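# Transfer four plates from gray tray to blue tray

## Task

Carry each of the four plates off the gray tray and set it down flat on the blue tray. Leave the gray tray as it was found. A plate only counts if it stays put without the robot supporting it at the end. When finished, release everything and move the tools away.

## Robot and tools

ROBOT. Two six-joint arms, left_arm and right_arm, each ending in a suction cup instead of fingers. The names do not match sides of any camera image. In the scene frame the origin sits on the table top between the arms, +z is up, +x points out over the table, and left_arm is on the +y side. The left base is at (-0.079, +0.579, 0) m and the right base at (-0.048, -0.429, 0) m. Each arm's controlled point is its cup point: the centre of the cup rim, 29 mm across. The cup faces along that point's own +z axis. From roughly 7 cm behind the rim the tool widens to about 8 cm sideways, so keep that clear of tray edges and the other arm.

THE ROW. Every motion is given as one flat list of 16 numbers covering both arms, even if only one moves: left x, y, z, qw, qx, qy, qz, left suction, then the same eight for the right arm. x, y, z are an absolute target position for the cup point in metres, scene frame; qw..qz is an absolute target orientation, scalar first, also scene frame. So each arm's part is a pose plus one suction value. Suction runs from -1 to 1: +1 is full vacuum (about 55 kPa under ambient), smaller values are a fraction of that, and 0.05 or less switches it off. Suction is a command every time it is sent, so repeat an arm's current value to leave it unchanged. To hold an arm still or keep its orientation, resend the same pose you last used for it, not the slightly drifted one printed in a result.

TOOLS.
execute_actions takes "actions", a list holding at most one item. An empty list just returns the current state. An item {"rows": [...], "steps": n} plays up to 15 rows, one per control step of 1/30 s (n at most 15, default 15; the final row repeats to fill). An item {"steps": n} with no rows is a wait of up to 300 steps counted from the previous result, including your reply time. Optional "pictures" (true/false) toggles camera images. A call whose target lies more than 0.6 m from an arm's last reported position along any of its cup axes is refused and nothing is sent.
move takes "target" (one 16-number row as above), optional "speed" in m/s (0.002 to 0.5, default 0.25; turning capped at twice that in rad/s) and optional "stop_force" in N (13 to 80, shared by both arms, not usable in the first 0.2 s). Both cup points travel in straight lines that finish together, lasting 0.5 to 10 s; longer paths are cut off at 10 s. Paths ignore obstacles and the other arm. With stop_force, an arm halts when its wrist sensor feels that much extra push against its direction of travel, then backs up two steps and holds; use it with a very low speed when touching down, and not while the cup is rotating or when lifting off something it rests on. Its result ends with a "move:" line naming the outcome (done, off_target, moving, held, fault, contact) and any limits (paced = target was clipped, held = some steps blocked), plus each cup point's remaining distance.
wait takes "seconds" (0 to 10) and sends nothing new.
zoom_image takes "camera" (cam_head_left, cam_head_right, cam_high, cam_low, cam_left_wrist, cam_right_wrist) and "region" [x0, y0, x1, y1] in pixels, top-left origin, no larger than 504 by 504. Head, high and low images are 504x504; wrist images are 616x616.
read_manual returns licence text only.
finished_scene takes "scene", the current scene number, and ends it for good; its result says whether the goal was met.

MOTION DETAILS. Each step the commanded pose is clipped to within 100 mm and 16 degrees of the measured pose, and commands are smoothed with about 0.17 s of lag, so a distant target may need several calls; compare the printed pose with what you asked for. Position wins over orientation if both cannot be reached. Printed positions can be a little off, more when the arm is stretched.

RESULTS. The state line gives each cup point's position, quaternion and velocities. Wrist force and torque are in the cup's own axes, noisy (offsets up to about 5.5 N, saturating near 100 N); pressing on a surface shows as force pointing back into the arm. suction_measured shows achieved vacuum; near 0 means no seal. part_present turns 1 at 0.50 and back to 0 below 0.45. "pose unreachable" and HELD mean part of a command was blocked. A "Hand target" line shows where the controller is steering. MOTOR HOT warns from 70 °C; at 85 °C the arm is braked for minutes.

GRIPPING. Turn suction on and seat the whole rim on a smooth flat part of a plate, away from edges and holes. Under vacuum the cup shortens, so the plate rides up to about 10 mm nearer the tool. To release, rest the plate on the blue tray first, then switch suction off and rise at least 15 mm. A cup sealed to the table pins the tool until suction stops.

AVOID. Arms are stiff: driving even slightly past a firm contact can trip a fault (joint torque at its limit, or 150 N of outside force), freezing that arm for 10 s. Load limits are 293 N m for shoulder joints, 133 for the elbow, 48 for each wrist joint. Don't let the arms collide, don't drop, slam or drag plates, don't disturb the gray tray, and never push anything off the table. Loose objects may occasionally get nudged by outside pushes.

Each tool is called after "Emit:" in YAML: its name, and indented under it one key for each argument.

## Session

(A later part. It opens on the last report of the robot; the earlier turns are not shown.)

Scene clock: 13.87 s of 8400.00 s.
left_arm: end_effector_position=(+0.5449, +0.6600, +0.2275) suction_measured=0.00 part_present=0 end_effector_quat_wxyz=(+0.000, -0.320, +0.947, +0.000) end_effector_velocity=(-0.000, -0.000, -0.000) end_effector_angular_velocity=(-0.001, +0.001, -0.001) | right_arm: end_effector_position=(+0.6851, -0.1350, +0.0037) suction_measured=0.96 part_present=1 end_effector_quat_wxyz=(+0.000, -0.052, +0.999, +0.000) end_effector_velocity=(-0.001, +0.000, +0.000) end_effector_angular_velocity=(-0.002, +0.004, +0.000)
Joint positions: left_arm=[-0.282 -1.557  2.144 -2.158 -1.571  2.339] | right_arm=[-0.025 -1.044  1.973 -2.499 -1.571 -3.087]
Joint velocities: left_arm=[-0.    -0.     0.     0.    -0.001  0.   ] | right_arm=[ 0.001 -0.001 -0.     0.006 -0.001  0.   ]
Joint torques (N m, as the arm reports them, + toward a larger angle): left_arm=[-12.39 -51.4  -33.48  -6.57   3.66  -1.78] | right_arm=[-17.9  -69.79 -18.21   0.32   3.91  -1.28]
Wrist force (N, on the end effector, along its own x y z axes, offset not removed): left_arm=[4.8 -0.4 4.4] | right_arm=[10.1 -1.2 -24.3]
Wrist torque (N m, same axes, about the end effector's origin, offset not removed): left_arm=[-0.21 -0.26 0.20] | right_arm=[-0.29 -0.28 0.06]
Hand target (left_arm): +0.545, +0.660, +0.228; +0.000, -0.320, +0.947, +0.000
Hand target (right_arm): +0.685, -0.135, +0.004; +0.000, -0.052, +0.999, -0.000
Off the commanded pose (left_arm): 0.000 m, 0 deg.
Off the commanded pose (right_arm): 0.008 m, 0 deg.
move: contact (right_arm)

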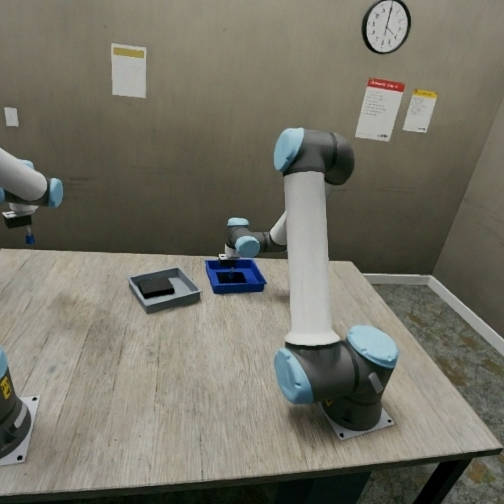

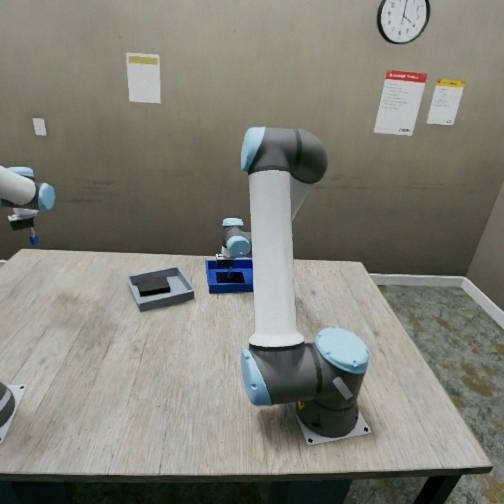

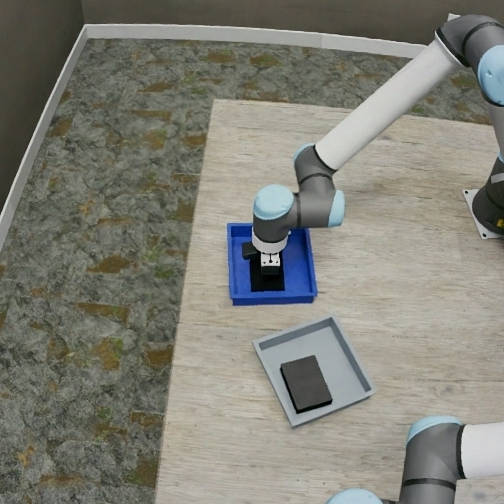

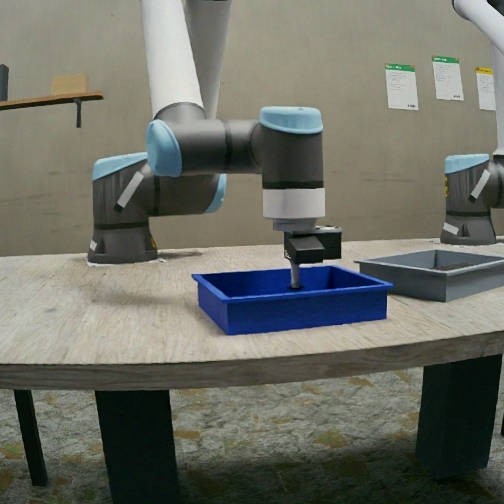

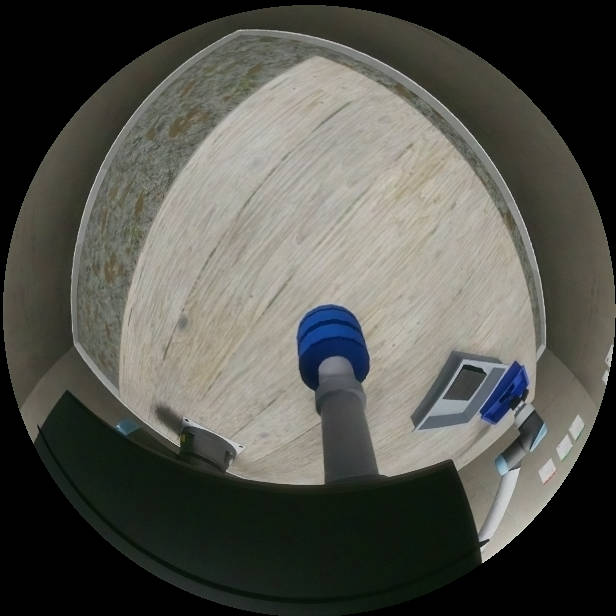

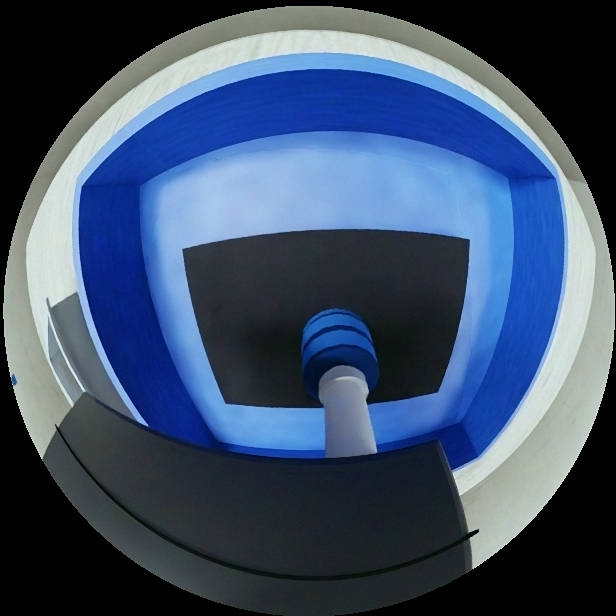

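Emit:
execute_actions:
  actions:
    - {"rows": [[0.5449,0.66,0.2275,0,-0.320,0.947,0,0, 0.685,-0.135,0.0045,0,-0.052,0.9986,0,0]], "steps": 3}
  pictures: false

Emit:
move:
  target: [0.5449,0.66,0.2275,0,-0.320,0.947,0,0, 0.685,-0.135,0.08,0,-0.052,0.9986,0,0]
  speed: 0.25

Emit:
move:
  target: [0.5449,0.66,0.2275,0,-0.320,0.947,0,0, 0.572,0.203,0.08,0,-0.1736,0.9848,0,0]
  speed: 0.45

Emit:
move:
  target: [0.5449,0.66,0.2275,0,-0.320,0.947,0,0, 0.572,0.203,0.029,0,-0.1736,0.9848,0,1]
  speed: 0.1

Scene clock: 15.83 s of 8400.00 s.
left_arm: end_effector_position=(+0.5449, +0.6600, +0.2275) suction_measured=0.00 part_present=0 end_effector_quat_wxyz=(+0.000, -0.320, +0.947, +0.000) end_effector_velocity=(-0.000, +0.000, +0.000) end_effector_angular_velocity=(+0.001, +0.000, -0.000) | right_arm: end_effector_position=(+0.6851, -0.1350, +0.0042) suction_measured=0.00 part_present=0 end_effector_quat_wxyz=(+0.000, -0.052, +0.999, +0.000) end_effector_velocity=(-0.000, -0.000, +0.002) end_effector_angular_velocity=(-0.001, -0.000, -0.001)
Joint positions: left_arm=[-0.282 -1.557  2.144 -2.158 -1.571  2.339] | right_arm=[-0.025 -1.045  1.973 -2.499 -1.571 -3.087]
Joint velocities: left_arm=[-0. -0. -0.  0.  0.  0.] | right_arm=[-0.    -0.004  0.001  0.003 -0.001  0.   ]
Joint torques (N m, as the arm reports them, + toward a larger angle): left_arm=[-11.14 -51.74 -32.45  -6.97   3.09  -1.8 ] | right_arm=[-18.33 -78.8  -29.24   0.76   4.02  -1.37]
Wrist force (N, on the end effector, along its own x y z axes, offset not removed): left_arm=[4.7 -0.9 3.5] | right_arm=[4.0 -0.7 -14.0]
Wrist torque (N m, same axes, about the end effector's origin, offset not removed): left_arm=[-0.19 -0.42 0.08] | right_arm=[-0.32 -0.23 -0.03]
Hand target (left_arm): +0.545, +0.660, +0.228; +0.000, -0.320, +0.947, +0.000
Hand target (right_arm): +0.685, -0.135, +0.004; +0.000, -0.052, +0.999, +0.000
Off the commanded pose (left_arm): 0.000 m, 0 deg.
Off the commanded pose (right_arm): 0.000 m, 0 deg.
Steps of this call (steps 1 to 56: nothing new was sent; steps 57 to 59: all 3 steps of this action). Readings (end_effector_position | what the end effector reports):
57: left_arm (+0.5449, +0.6600, +0.2275) | right_arm (+0.6851, -0.1350, +0.0040) | left_arm suction_measured=0.00 part_present=0 | right_arm suction_measured=0.19 part_present=0
58: left_arm (+0.5449, +0.6600, +0.2275) | right_arm (+0.6851, -0.1350, +0.0041) | left_arm suction_measured=0.00 part_present=0 | right_arm suction_measured=0.00 part_present=0
59: the state above

Scene clock: 17.10 s of 8400.00 s.
left_arm: end_effector_position=(+0.5449, +0.6600, +0.2275) suction_measured=0.00 part_present=0 end_effector_quat_wxyz=(+0.000, -0.320, +0.947, +0.000) end_effector_velocity=(+0.000, -0.000, +0.000) end_effector_angular_velocity=(-0.001, -0.001, +0.000) | right_arm: end_effector_position=(+0.6849, -0.1350, +0.0797) suction_measured=0.00 part_present=0 end_effector_quat_wxyz=(+0.000, -0.052, +0.999, +0.000) end_effector_velocity=(-0.000, +0.000, +0.002) end_effector_angular_velocity=(-0.001, +0.000, +0.001)
Joint positions: left_arm=[-0.282 -1.557  2.144 -2.158 -1.571  2.339] | right_arm=[-0.025 -1.147  1.947 -2.372 -1.571 -3.087]
Joint velocities: left_arm=[ 0.     0.    -0.    -0.001 -0.001 -0.   ] | right_arm=[ 0.    -0.003 -0.001  0.005 -0.    -0.001]
Joint torques (N m, as the arm reports them, + toward a larger angle): left_arm=[-12.01 -51.08 -32.44  -6.96   3.77  -1.41] | right_arm=[  8.9  -80.8  -40.42   0.11   3.27  -1.14]
Wrist force (N, on the end effector, along its own x y z axes, offset not removed): left_arm=[4.5 -1.4 3.3] | right_arm=[0.6 1.8 -0.1]
Wrist torque (N m, same axes, about the end effector's origin, offset not removed): left_arm=[-0.39 -0.27 0.14] | right_arm=[-0.03 -0.28 0.15]
Hand target (left_arm): +0.545, +0.660, +0.228; +0.000, -0.320, +0.947, +0.000
Hand target (right_arm): +0.685, -0.135, +0.080; +0.000, -0.052, +0.999, +0.000
Off the commanded pose (left_arm): 0.000 m, 0 deg.
Off the commanded pose (right_arm): 0.000 m, 0 deg.
move: done

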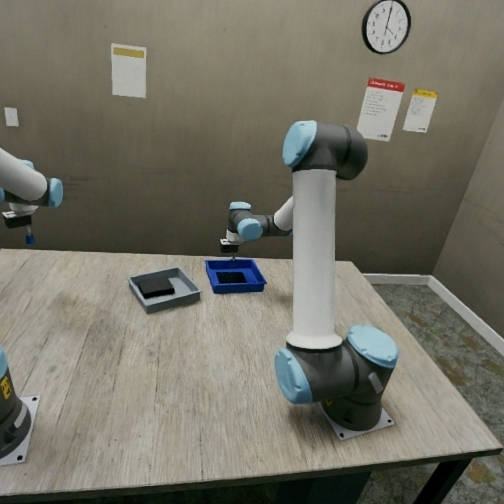

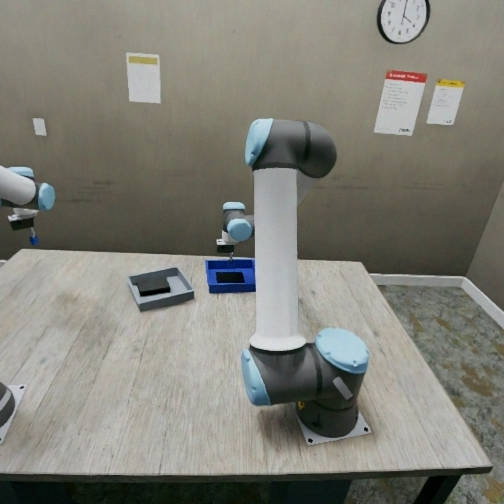

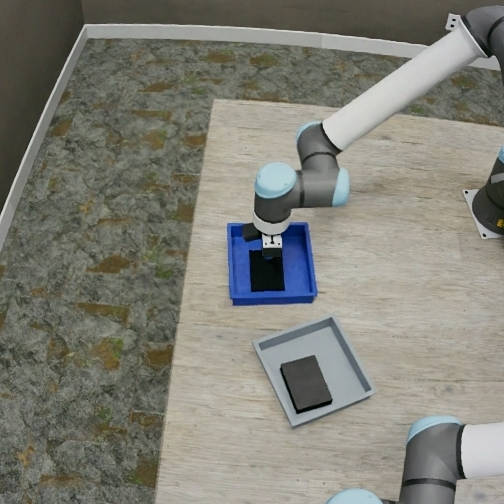

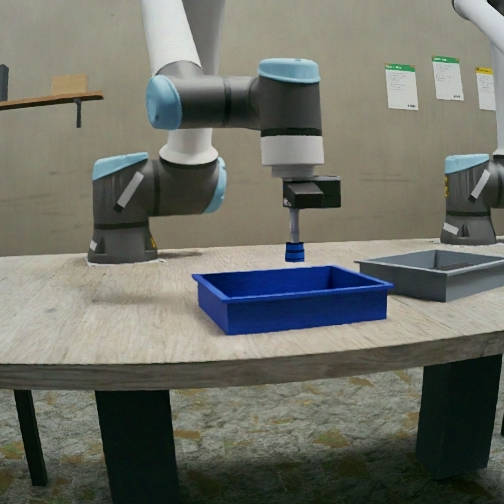

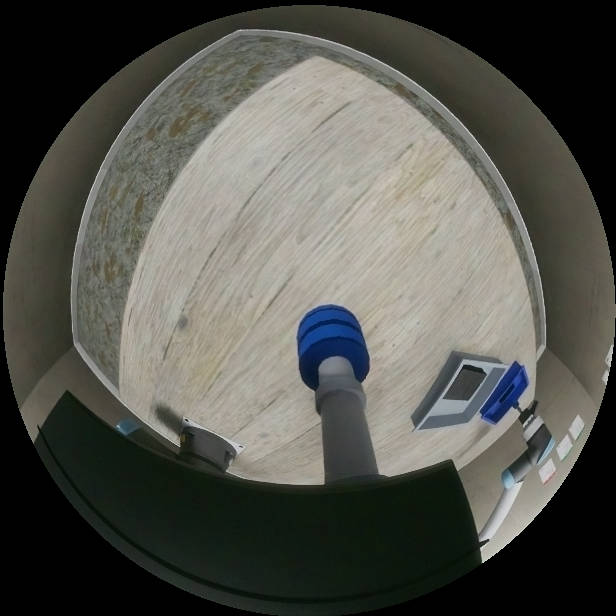

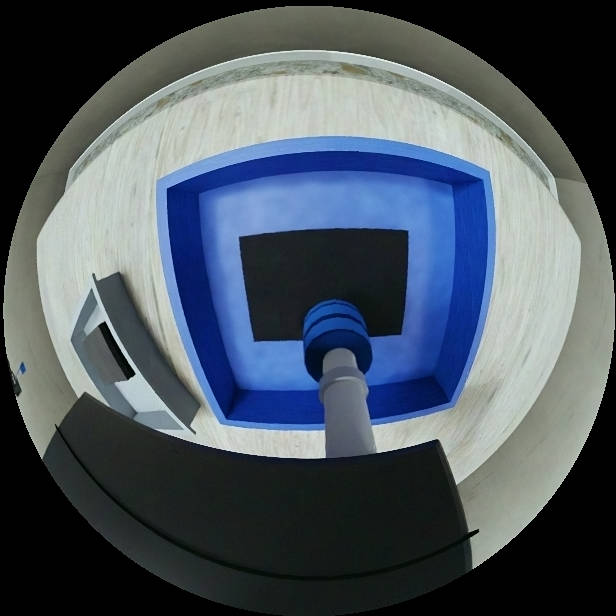

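Scene clock: 18.73 s of 8400.00 s.
left_arm: end_effector_position=(+0.5449, +0.6600, +0.2275) suction_measured=0.00 part_present=0 end_effector_quat_wxyz=(+0.000, -0.320, +0.947, +0.000) end_effector_velocity=(+0.000, -0.000, +0.000) end_effector_angular_velocity=(-0.001, -0.000, +0.000) | right_arm: end_effector_position=(+0.5719, +0.2028, +0.0801) suction_measured=0.00 part_present=0 end_effector_quat_wxyz=(+0.000, -0.174, +0.985, +0.000) end_effector_velocity=(+0.001, +0.004, +0.002) end_effector_angular_velocity=(+0.004, -0.002, +0.000)
Joint positions: left_arm=[-0.282 -1.557  2.144 -2.158 -1.571  2.339] | right_arm=[ 0.413 -1.027  1.745 -2.289 -1.571 -2.894]
Joint velocities: left_arm=[ 0.     0.    -0.    -0.    -0.001 -0.   ] | right_arm=[ 0.003  0.002 -0.006 -0.     0.002  0.002]
Joint torques (N m, as the arm reports them, + toward a larger angle): left_arm=[-12.17 -49.35 -33.63  -6.73   3.19  -1.34] | right_arm=[ 16.37 -61.69 -43.23  -0.33  -3.98   2.63]
Wrist force (N, on the end effector, along its own x y z axes, offset not removed): left_arm=[1.5 -0.3 -0.7] | right_arm=[0.3 1.0 -0.4]
Wrist torque (N m, same axes, about the end effector's origin, offset not removed): left_arm=[-0.20 0.02 0.09] | right_arm=[-0.11 -0.20 0.03]
Hand target (left_arm): +0.545, +0.660, +0.228; +0.000, -0.320, +0.947, +0.000
Hand target (right_arm): +0.572, +0.203, +0.080; +0.000, -0.174, +0.985, +0.000
Off the commanded pose (left_arm): 0.000 m, 0 deg.
Off the commanded pose (right_arm): 0.000 m, 0 deg.
move: done

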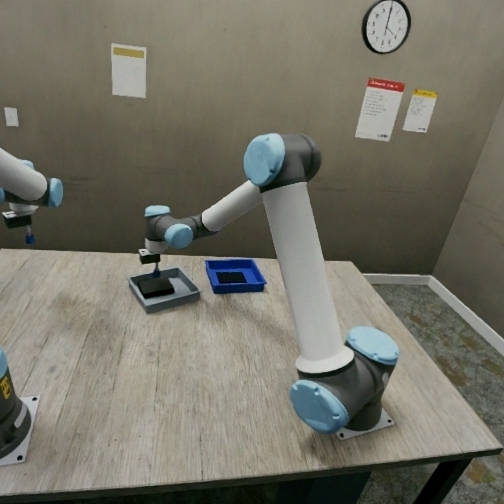

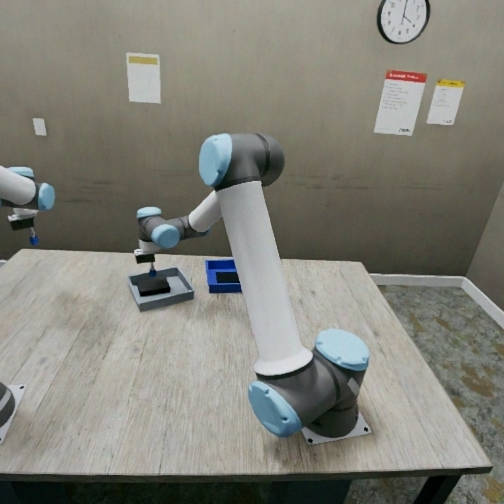

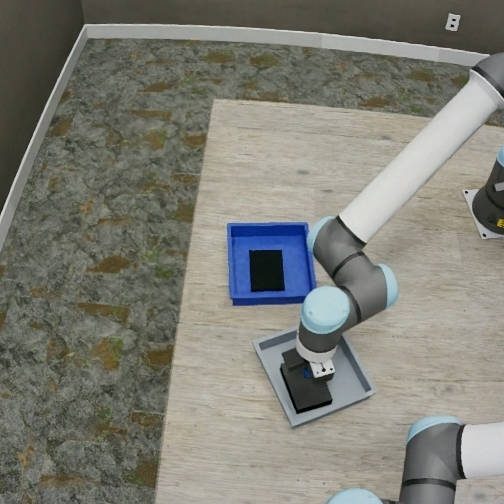

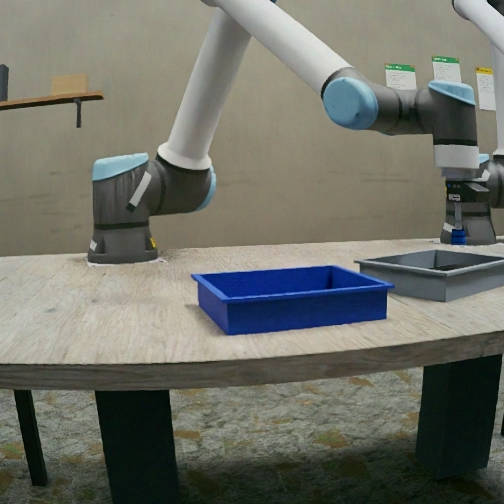

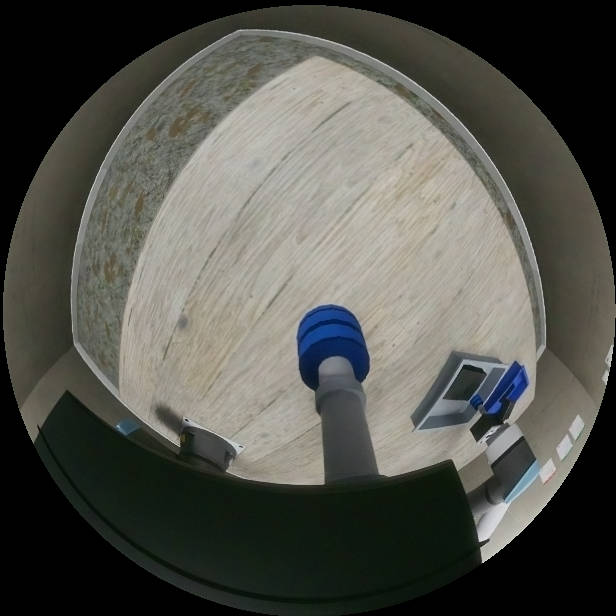

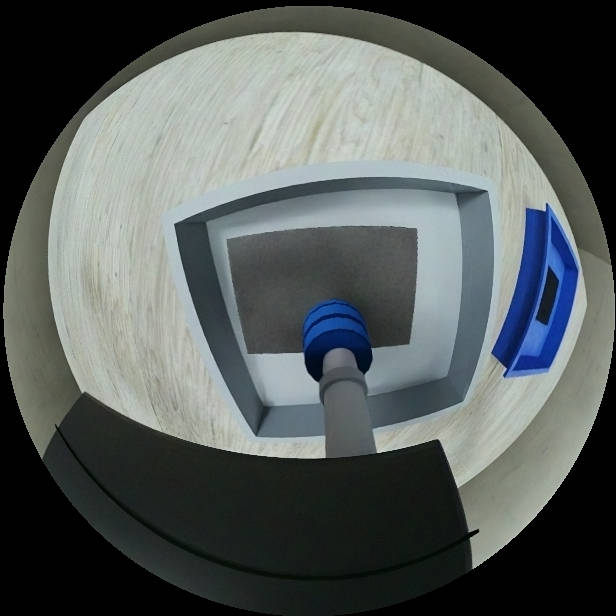

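Scene clock: 19.77 s of 8400.00 s.
left_arm: end_effector_position=(+0.5449, +0.6600, +0.2275) suction_measured=0.00 part_present=0 end_effector_quat_wxyz=(+0.000, -0.320, +0.947, +0.000) end_effector_velocity=(+0.000, -0.000, +0.000) end_effector_angular_velocity=(-0.001, +0.000, +0.001) | right_arm: end_effector_position=(+0.5720, +0.2030, +0.0294) suction_measured=0.45 part_present=0 end_effector_quat_wxyz=(-0.000, -0.174, +0.985, -0.000) end_effector_velocity=(+0.000, +0.000, -0.003) end_effector_angular_velocity=(-0.001, -0.001, +0.000)
Joint positions: left_arm=[-0.282 -1.557  2.144 -2.158 -1.571  2.339] | right_arm=[ 0.413 -0.969  1.762 -2.364 -1.571 -2.894]
Joint velocities: left_arm=[ 0.     0.    -0.     0.    -0.001 -0.   ] | right_arm=[ 0.     0.004  0.    -0.004 -0.002  0.   ]
Joint torques (N m, as the arm reports them, + toward a larger angle): left_arm=[-12.86 -48.1  -32.4   -6.5    2.57  -1.74] | right_arm=[ 16.85 -65.73 -25.57  -6.9   -3.86  -1.77]
Wrist force (N, on the end effector, along its own x y z axes, offset not removed): left_arm=[4.6 -0.4 3.0] | right_arm=[0.1 -1.0 1.6]
Wrist torque (N m, same axes, about the end effector's origin, offset not removed): left_arm=[-0.12 -0.32 0.13] | right_arm=[-0.37 -0.08 0.03]
Hand target (left_arm): +0.545, +0.660, +0.228; +0.000, -0.320, +0.947, +0.000
Hand target (right_arm): +0.572, +0.203, +0.029; -0.000, -0.174, +0.985, -0.000
Off the commanded pose (left_arm): 0.000 m, 0 deg.
Off the commanded pose (right_arm): 0.000 m, 0 deg.
move: done

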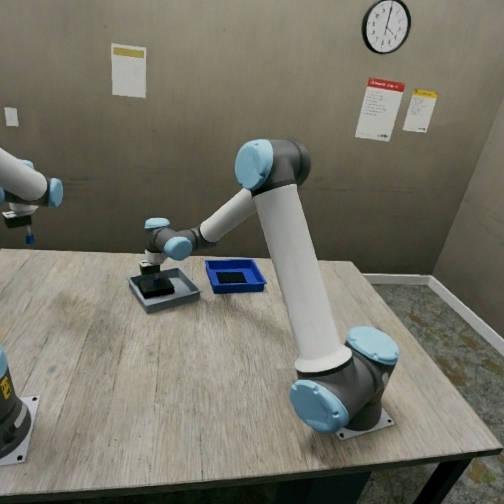

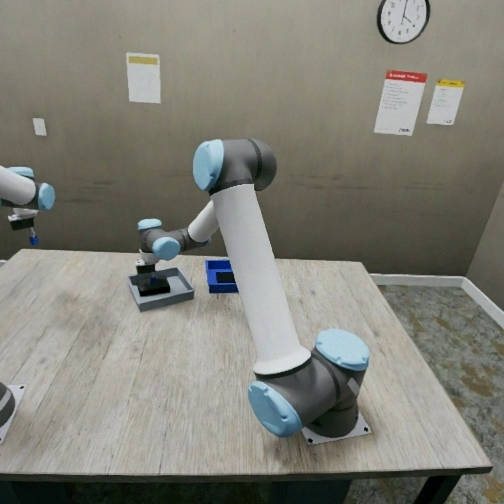

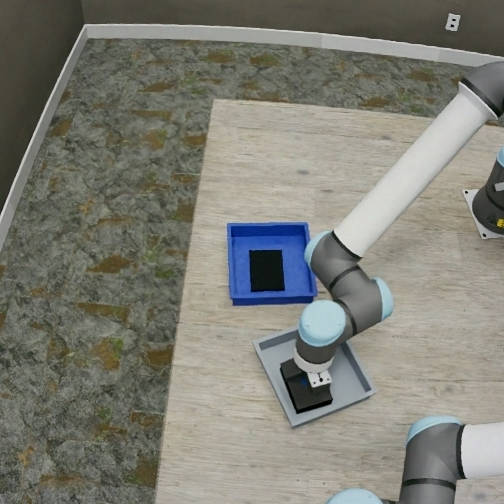

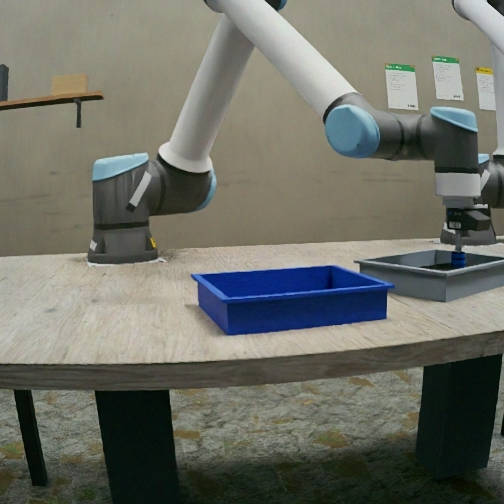

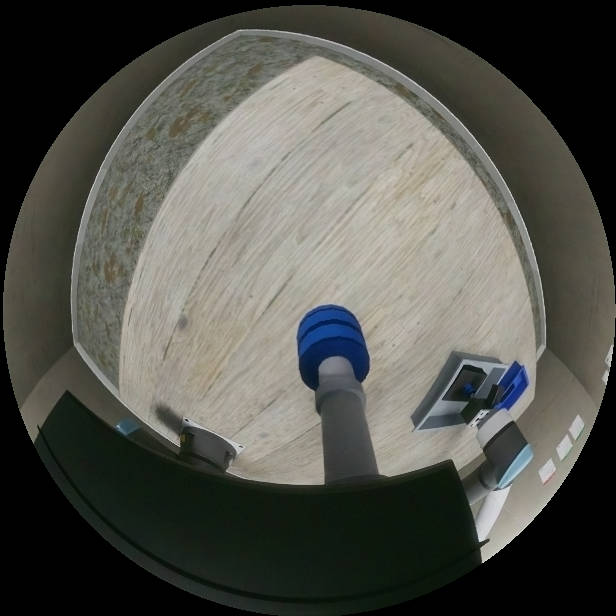

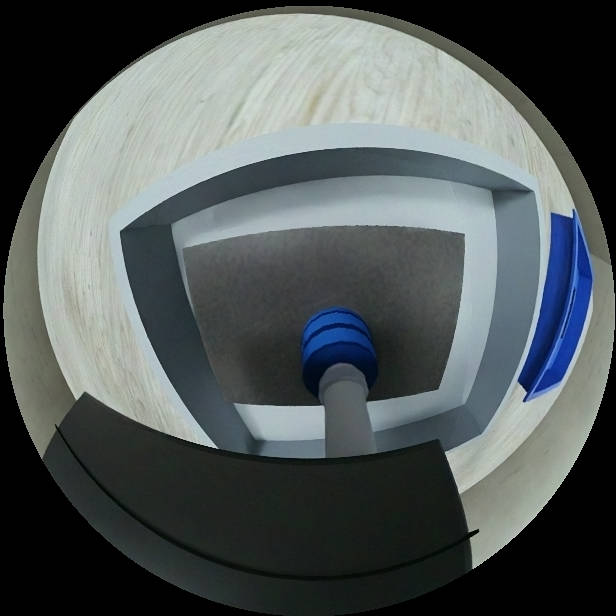

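Emit:
execute_actions:
  actions: []

Scene clock: 21.37 s of 8400.00 s.
left_arm: end_effector_position=(+0.5449, +0.6600, +0.2275) suction_measured=0.00 part_present=0 end_effector_quat_wxyz=(+0.000, -0.320, +0.947, +0.000) end_effector_velocity=(+0.000, +0.000, +0.000) end_effector_angular_velocity=(+0.000, -0.001, +0.000) | right_arm: end_effector_position=(+0.5720, +0.2030, +0.0290) suction_measured=0.96 part_present=1 end_effector_quat_wxyz=(-0.000, -0.174, +0.985, -0.000) end_effector_velocity=(-0.001, +0.000, -0.000) end_effector_angular_velocity=(+0.000, +0.001, +0.001)
Joint positions: left_arm=[-0.282 -1.557  2.144 -2.158 -1.571  2.339] | right_arm=[ 0.413 -0.968  1.762 -2.365 -1.571 -2.894]
Joint velocities: left_arm=[ 0. -0. -0. -0.  0. -0.] | right_arm=[ 0.001 -0.     0.001 -0.     0.001  0.   ]
Joint torques (N m, as the arm reports them, + toward a larger angle): left_arm=[-13.25 -49.21 -33.19  -6.45   2.72  -1.03] | right_arm=[ 16.38 -65.01 -25.49  -6.83  -3.9   -1.7 ]
Wrist force (N, on the end effector, along its own x y z axes, offset not removed): left_arm=[2.9 1.7 2.4] | right_arm=[-1.7 -0.8 2.5]
Wrist torque (N m, same axes, about the end effector's origin, offset not removed): left_arm=[0.12 -0.08 0.24] | right_arm=[-0.33 0.07 -0.03]
Hand target (left_arm): +0.545, +0.660, +0.228; +0.000, -0.320, +0.947, +0.000
Hand target (right_arm): +0.572, +0.203, +0.029; -0.000, -0.174, +0.985, -0.000
Off the commanded pose (left_arm): 0.000 m, 0 deg.
Off the commanded pose (right_arm): 0.000 m, 0 deg.
Steps of this call (steps 1 to 48: nothing new was sent). Readings (end_effector_position | what the end effector reports):
1: left_arm (+0.5449, +0.6600, +0.2275) | right_arm (+0.5720, +0.2030, +0.0293) | left_arm suction_measured=0.00 part_present=0 | right_arm suction_measured=0.48 part_present=0
2: left_arm (+0.5449, +0.6600, +0.2275) | right_arm (+0.5720, +0.2030, +0.0292) | left_arm suction_measured=0.00 part_present=0 | right_arm suction_measured=0.54 part_present=1
4: left_arm (+0.5449, +0.6600, +0.2275) | right_arm (+0.5720, +0.2030, +0.0291) | left_arm suction_measured=0.00 part_present=0 | right_arm suction_measured=0.64 part_present=1
8: left_arm (+0.5449, +0.6600, +0.2275) | right_arm (+0.5720, +0.2030, +0.0290) | left_arm suction_measured=0.00 part_present=0 | right_arm suction_measured=0.80 part_present=1
48: the state above

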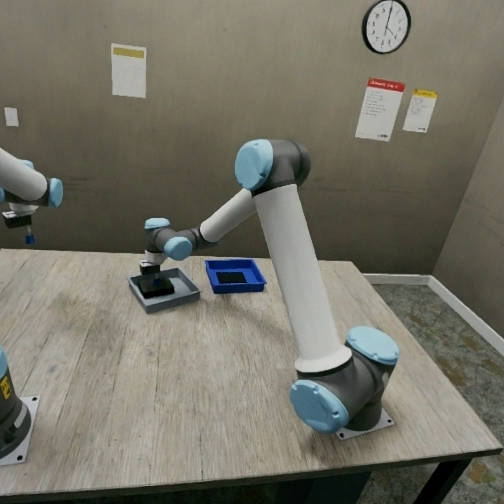

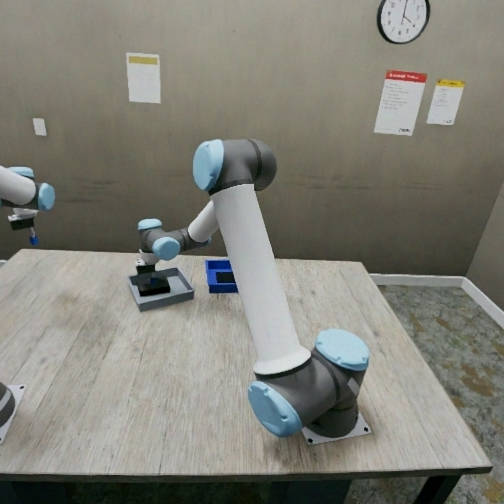

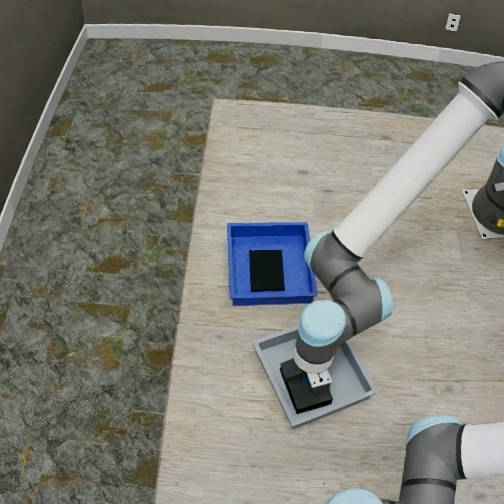

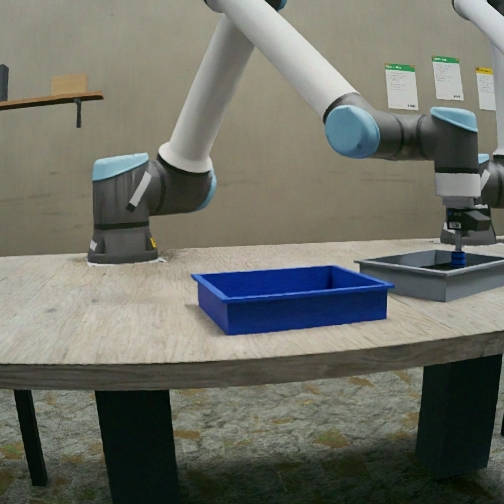

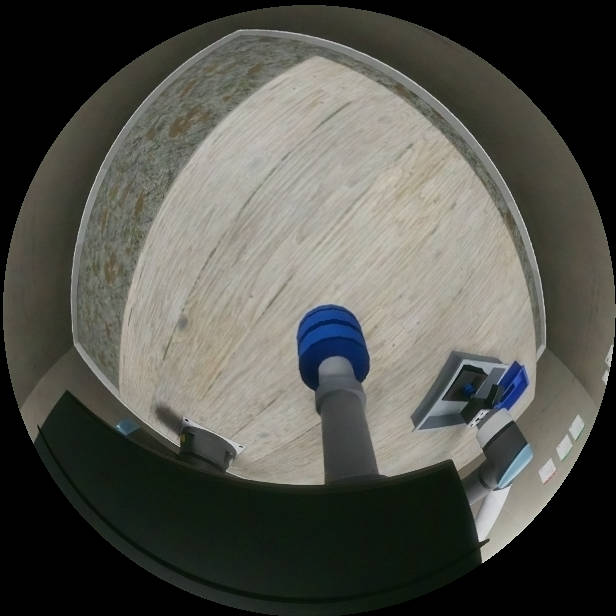

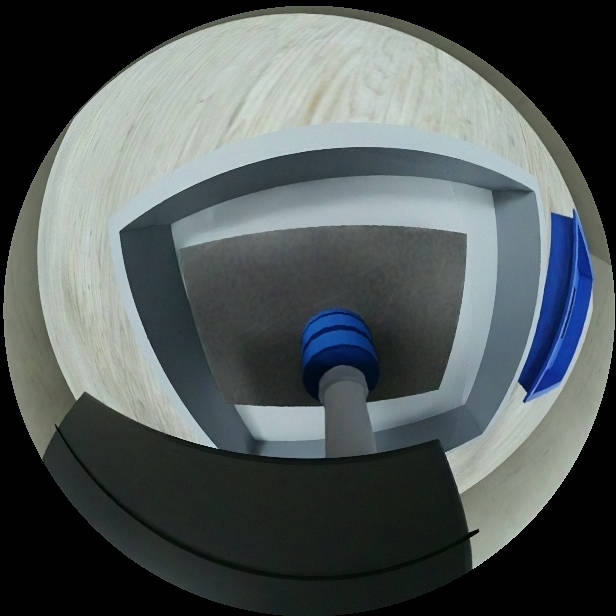

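Emit:
move:
  target: [0.5449,0.66,0.2275,0,-0.320,0.947,0,0,0.572,0.203,0.088,0,-0.1736,0.9848,0,1]
  speed: 0.15

Emit:
move:
  target: [0.5449,0.66,0.2275,0,-0.320,0.947,0,0,0.685,-0.135,0.088,0,-0.052,0.9986,0,1]
  speed: 0.45

Scene clock: 22.93 s of 8400.00 s.
left_arm: end_effector_position=(+0.5449, +0.6600, +0.2275) suction_measured=0.00 part_present=0 end_effector_quat_wxyz=(+0.000, -0.320, +0.947, +0.000) end_effector_velocity=(+0.001, -0.000, +0.001) end_effector_angular_velocity=(-0.001, -0.001, +0.000) | right_arm: end_effector_position=(+0.5719, +0.2030, +0.0876) suction_measured=0.98 part_present=1 end_effector_quat_wxyz=(+0.000, -0.174, +0.985, +0.000) end_effector_velocity=(-0.001, +0.000, +0.002) end_effector_angular_velocity=(-0.000, +0.003, -0.001)
Joint positions: left_arm=[-0.282 -1.557  2.144 -2.158 -1.571  2.339] | right_arm=[ 0.413 -1.035  1.741 -2.277 -1.571 -2.894]
Joint velocities: left_arm=[ 0.     0.    -0.002 -0.    -0.001  0.   ] | right_arm=[ 0.    -0.002 -0.001  0.006  0.001  0.001]
Joint torques (N m, as the arm reports them, + toward a larger angle): left_arm=[-14.87 -49.5  -32.23  -6.62   2.79  -1.31] | right_arm=[  1.8  -95.82 -42.87  -0.68  -3.58   1.14]
Wrist force (N, on the end effector, along its own x y z axes, offset not removed): left_arm=[2.6 2.0 3.3] | right_arm=[1.2 0.8 3.5]
Wrist torque (N m, same axes, about the end effector's origin, offset not removed): left_arm=[0.06 -0.12 0.19] | right_arm=[-0.10 -0.28 -0.07]
Hand target (left_arm): +0.545, +0.660, +0.228; +0.000, -0.320, +0.947, +0.000
Hand target (right_arm): +0.572, +0.203, +0.088; +0.000, -0.174, +0.985, +0.000
Off the commanded pose (left_arm): 0.000 m, 0 deg.
Off the commanded pose (right_arm): 0.000 m, 0 deg.
move: done

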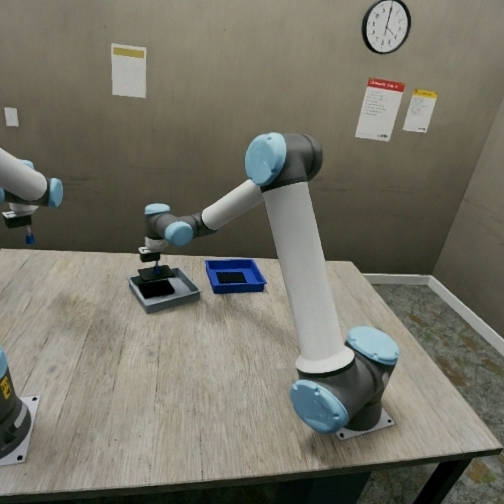

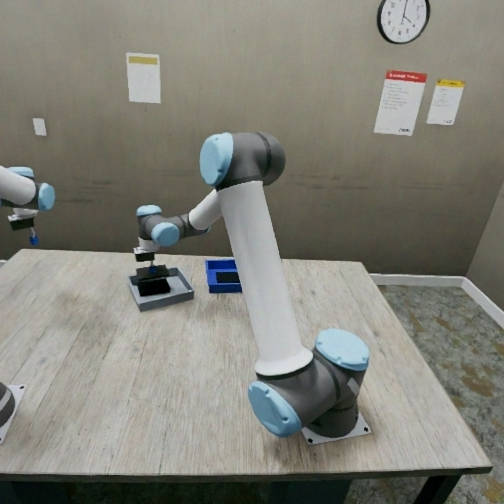

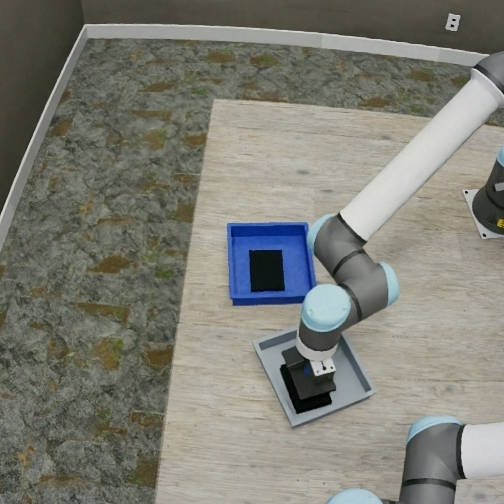

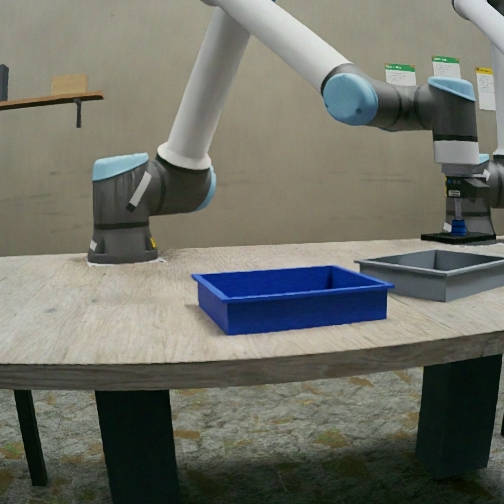

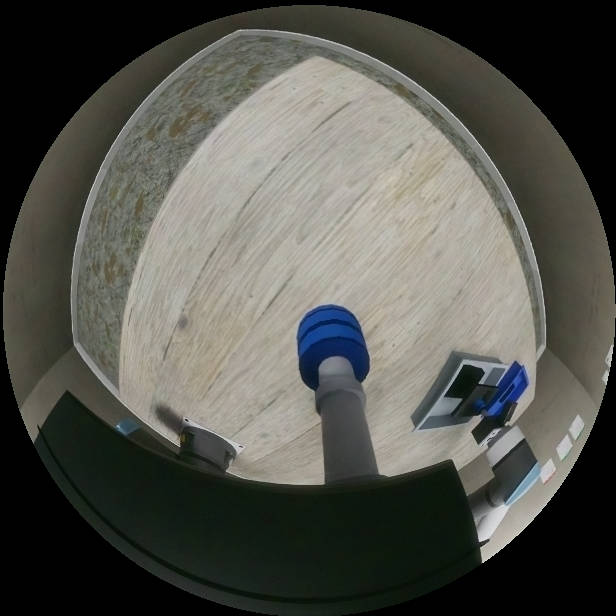

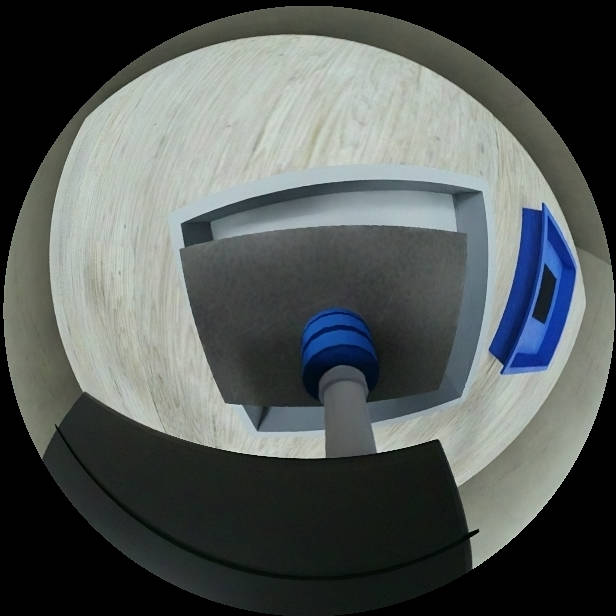

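Scene clock: 24.57 s of 8400.00 s.
left_arm: end_effector_position=(+0.5449, +0.6600, +0.2275) suction_measured=0.00 part_present=0 end_effector_quat_wxyz=(+0.000, -0.320, +0.947, +0.000) end_effector_velocity=(-0.000, +0.000, -0.000) end_effector_angular_velocity=(+0.002, +0.001, -0.000) | right_arm: end_effector_position=(+0.6850, -0.1348, +0.0879) suction_measured=0.98 part_present=1 end_effector_quat_wxyz=(-0.000, -0.052, +0.999, -0.000) end_effector_velocity=(+0.000, -0.003, -0.000) end_effector_angular_velocity=(+0.000, +0.001, -0.001)
Joint positions: left_arm=[-0.282 -1.557  2.144 -2.158 -1.571  2.339] | right_arm=[-0.025 -1.157  1.943 -2.357 -1.571 -3.087]
Joint velocities: left_arm=[0.    0.    0.001 0.    0.002 0.   ] | right_arm=[-0.004 -0.     0.001  0.     0.001 -0.002]
Joint torques (N m, as the arm reports them, + toward a larger angle): left_arm=[-15.7  -48.42 -31.87  -6.53   2.72  -1.59] | right_arm=[-19.09 -81.89 -25.71  -3.14   3.85  -2.11]
Wrist force (N, on the end effector, along its own x y z axes, offset not removed): left_arm=[2.2 2.1 3.1] | right_arm=[-0.6 -0.2 2.4]
Wrist torque (N m, same axes, about the end effector's origin, offset not removed): left_arm=[0.18 -0.03 0.15] | right_arm=[-0.22 -0.08 0.02]
Hand target (left_arm): +0.545, +0.660, +0.228; +0.000, -0.320, +0.947, +0.000
Hand target (right_arm): +0.685, -0.135, +0.088; -0.000, -0.052, +0.999, -0.000
Off the commanded pose (left_arm): 0.000 m, 0 deg.
Off the commanded pose (right_arm): 0.000 m, 0 deg.
move: done

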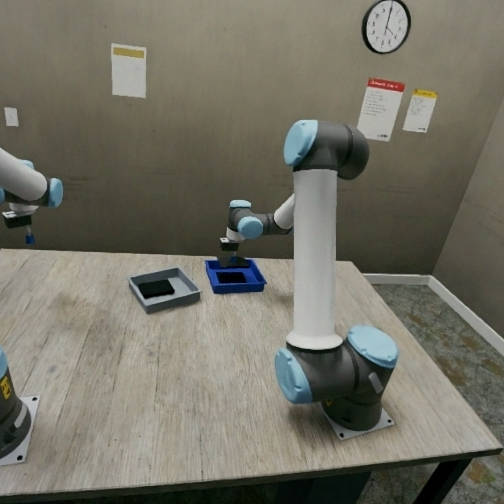

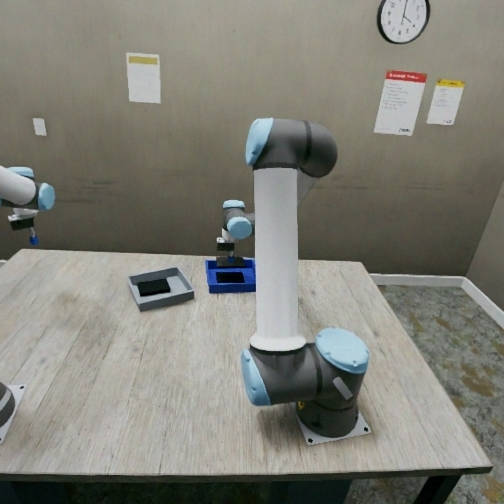

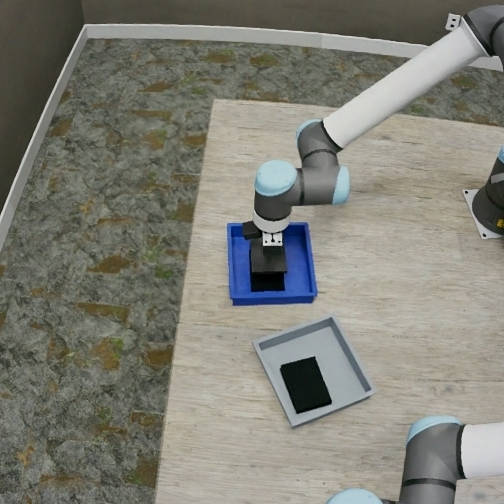

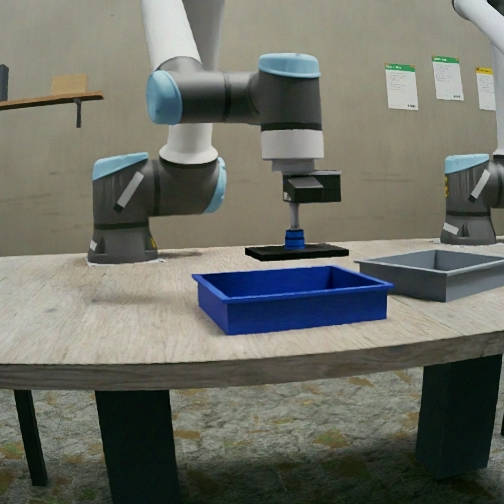

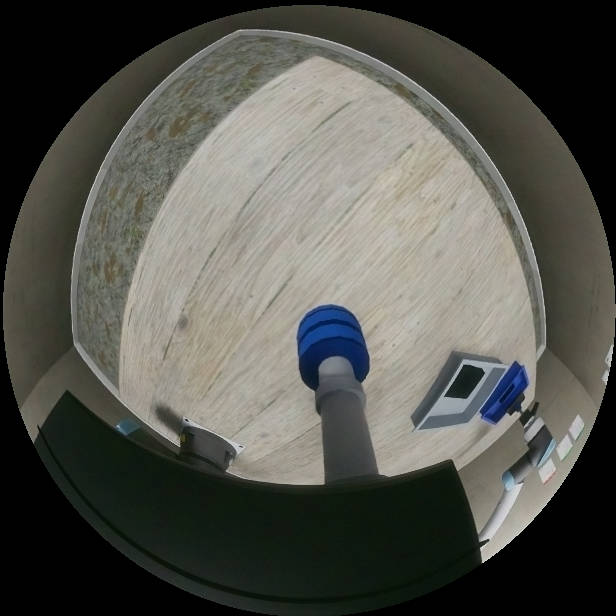

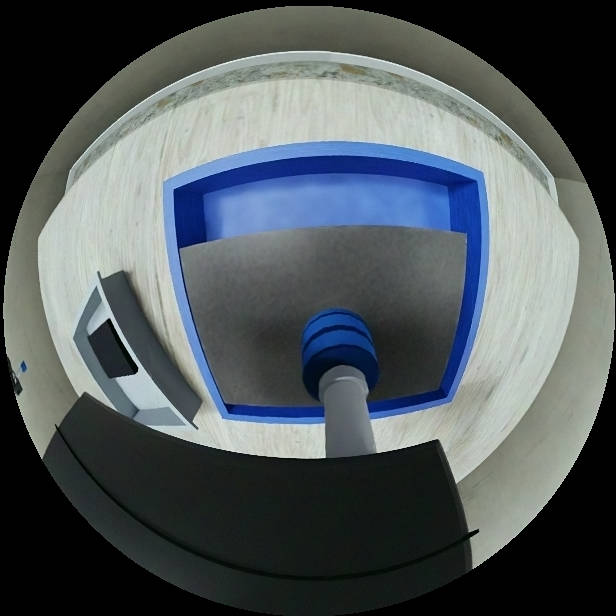

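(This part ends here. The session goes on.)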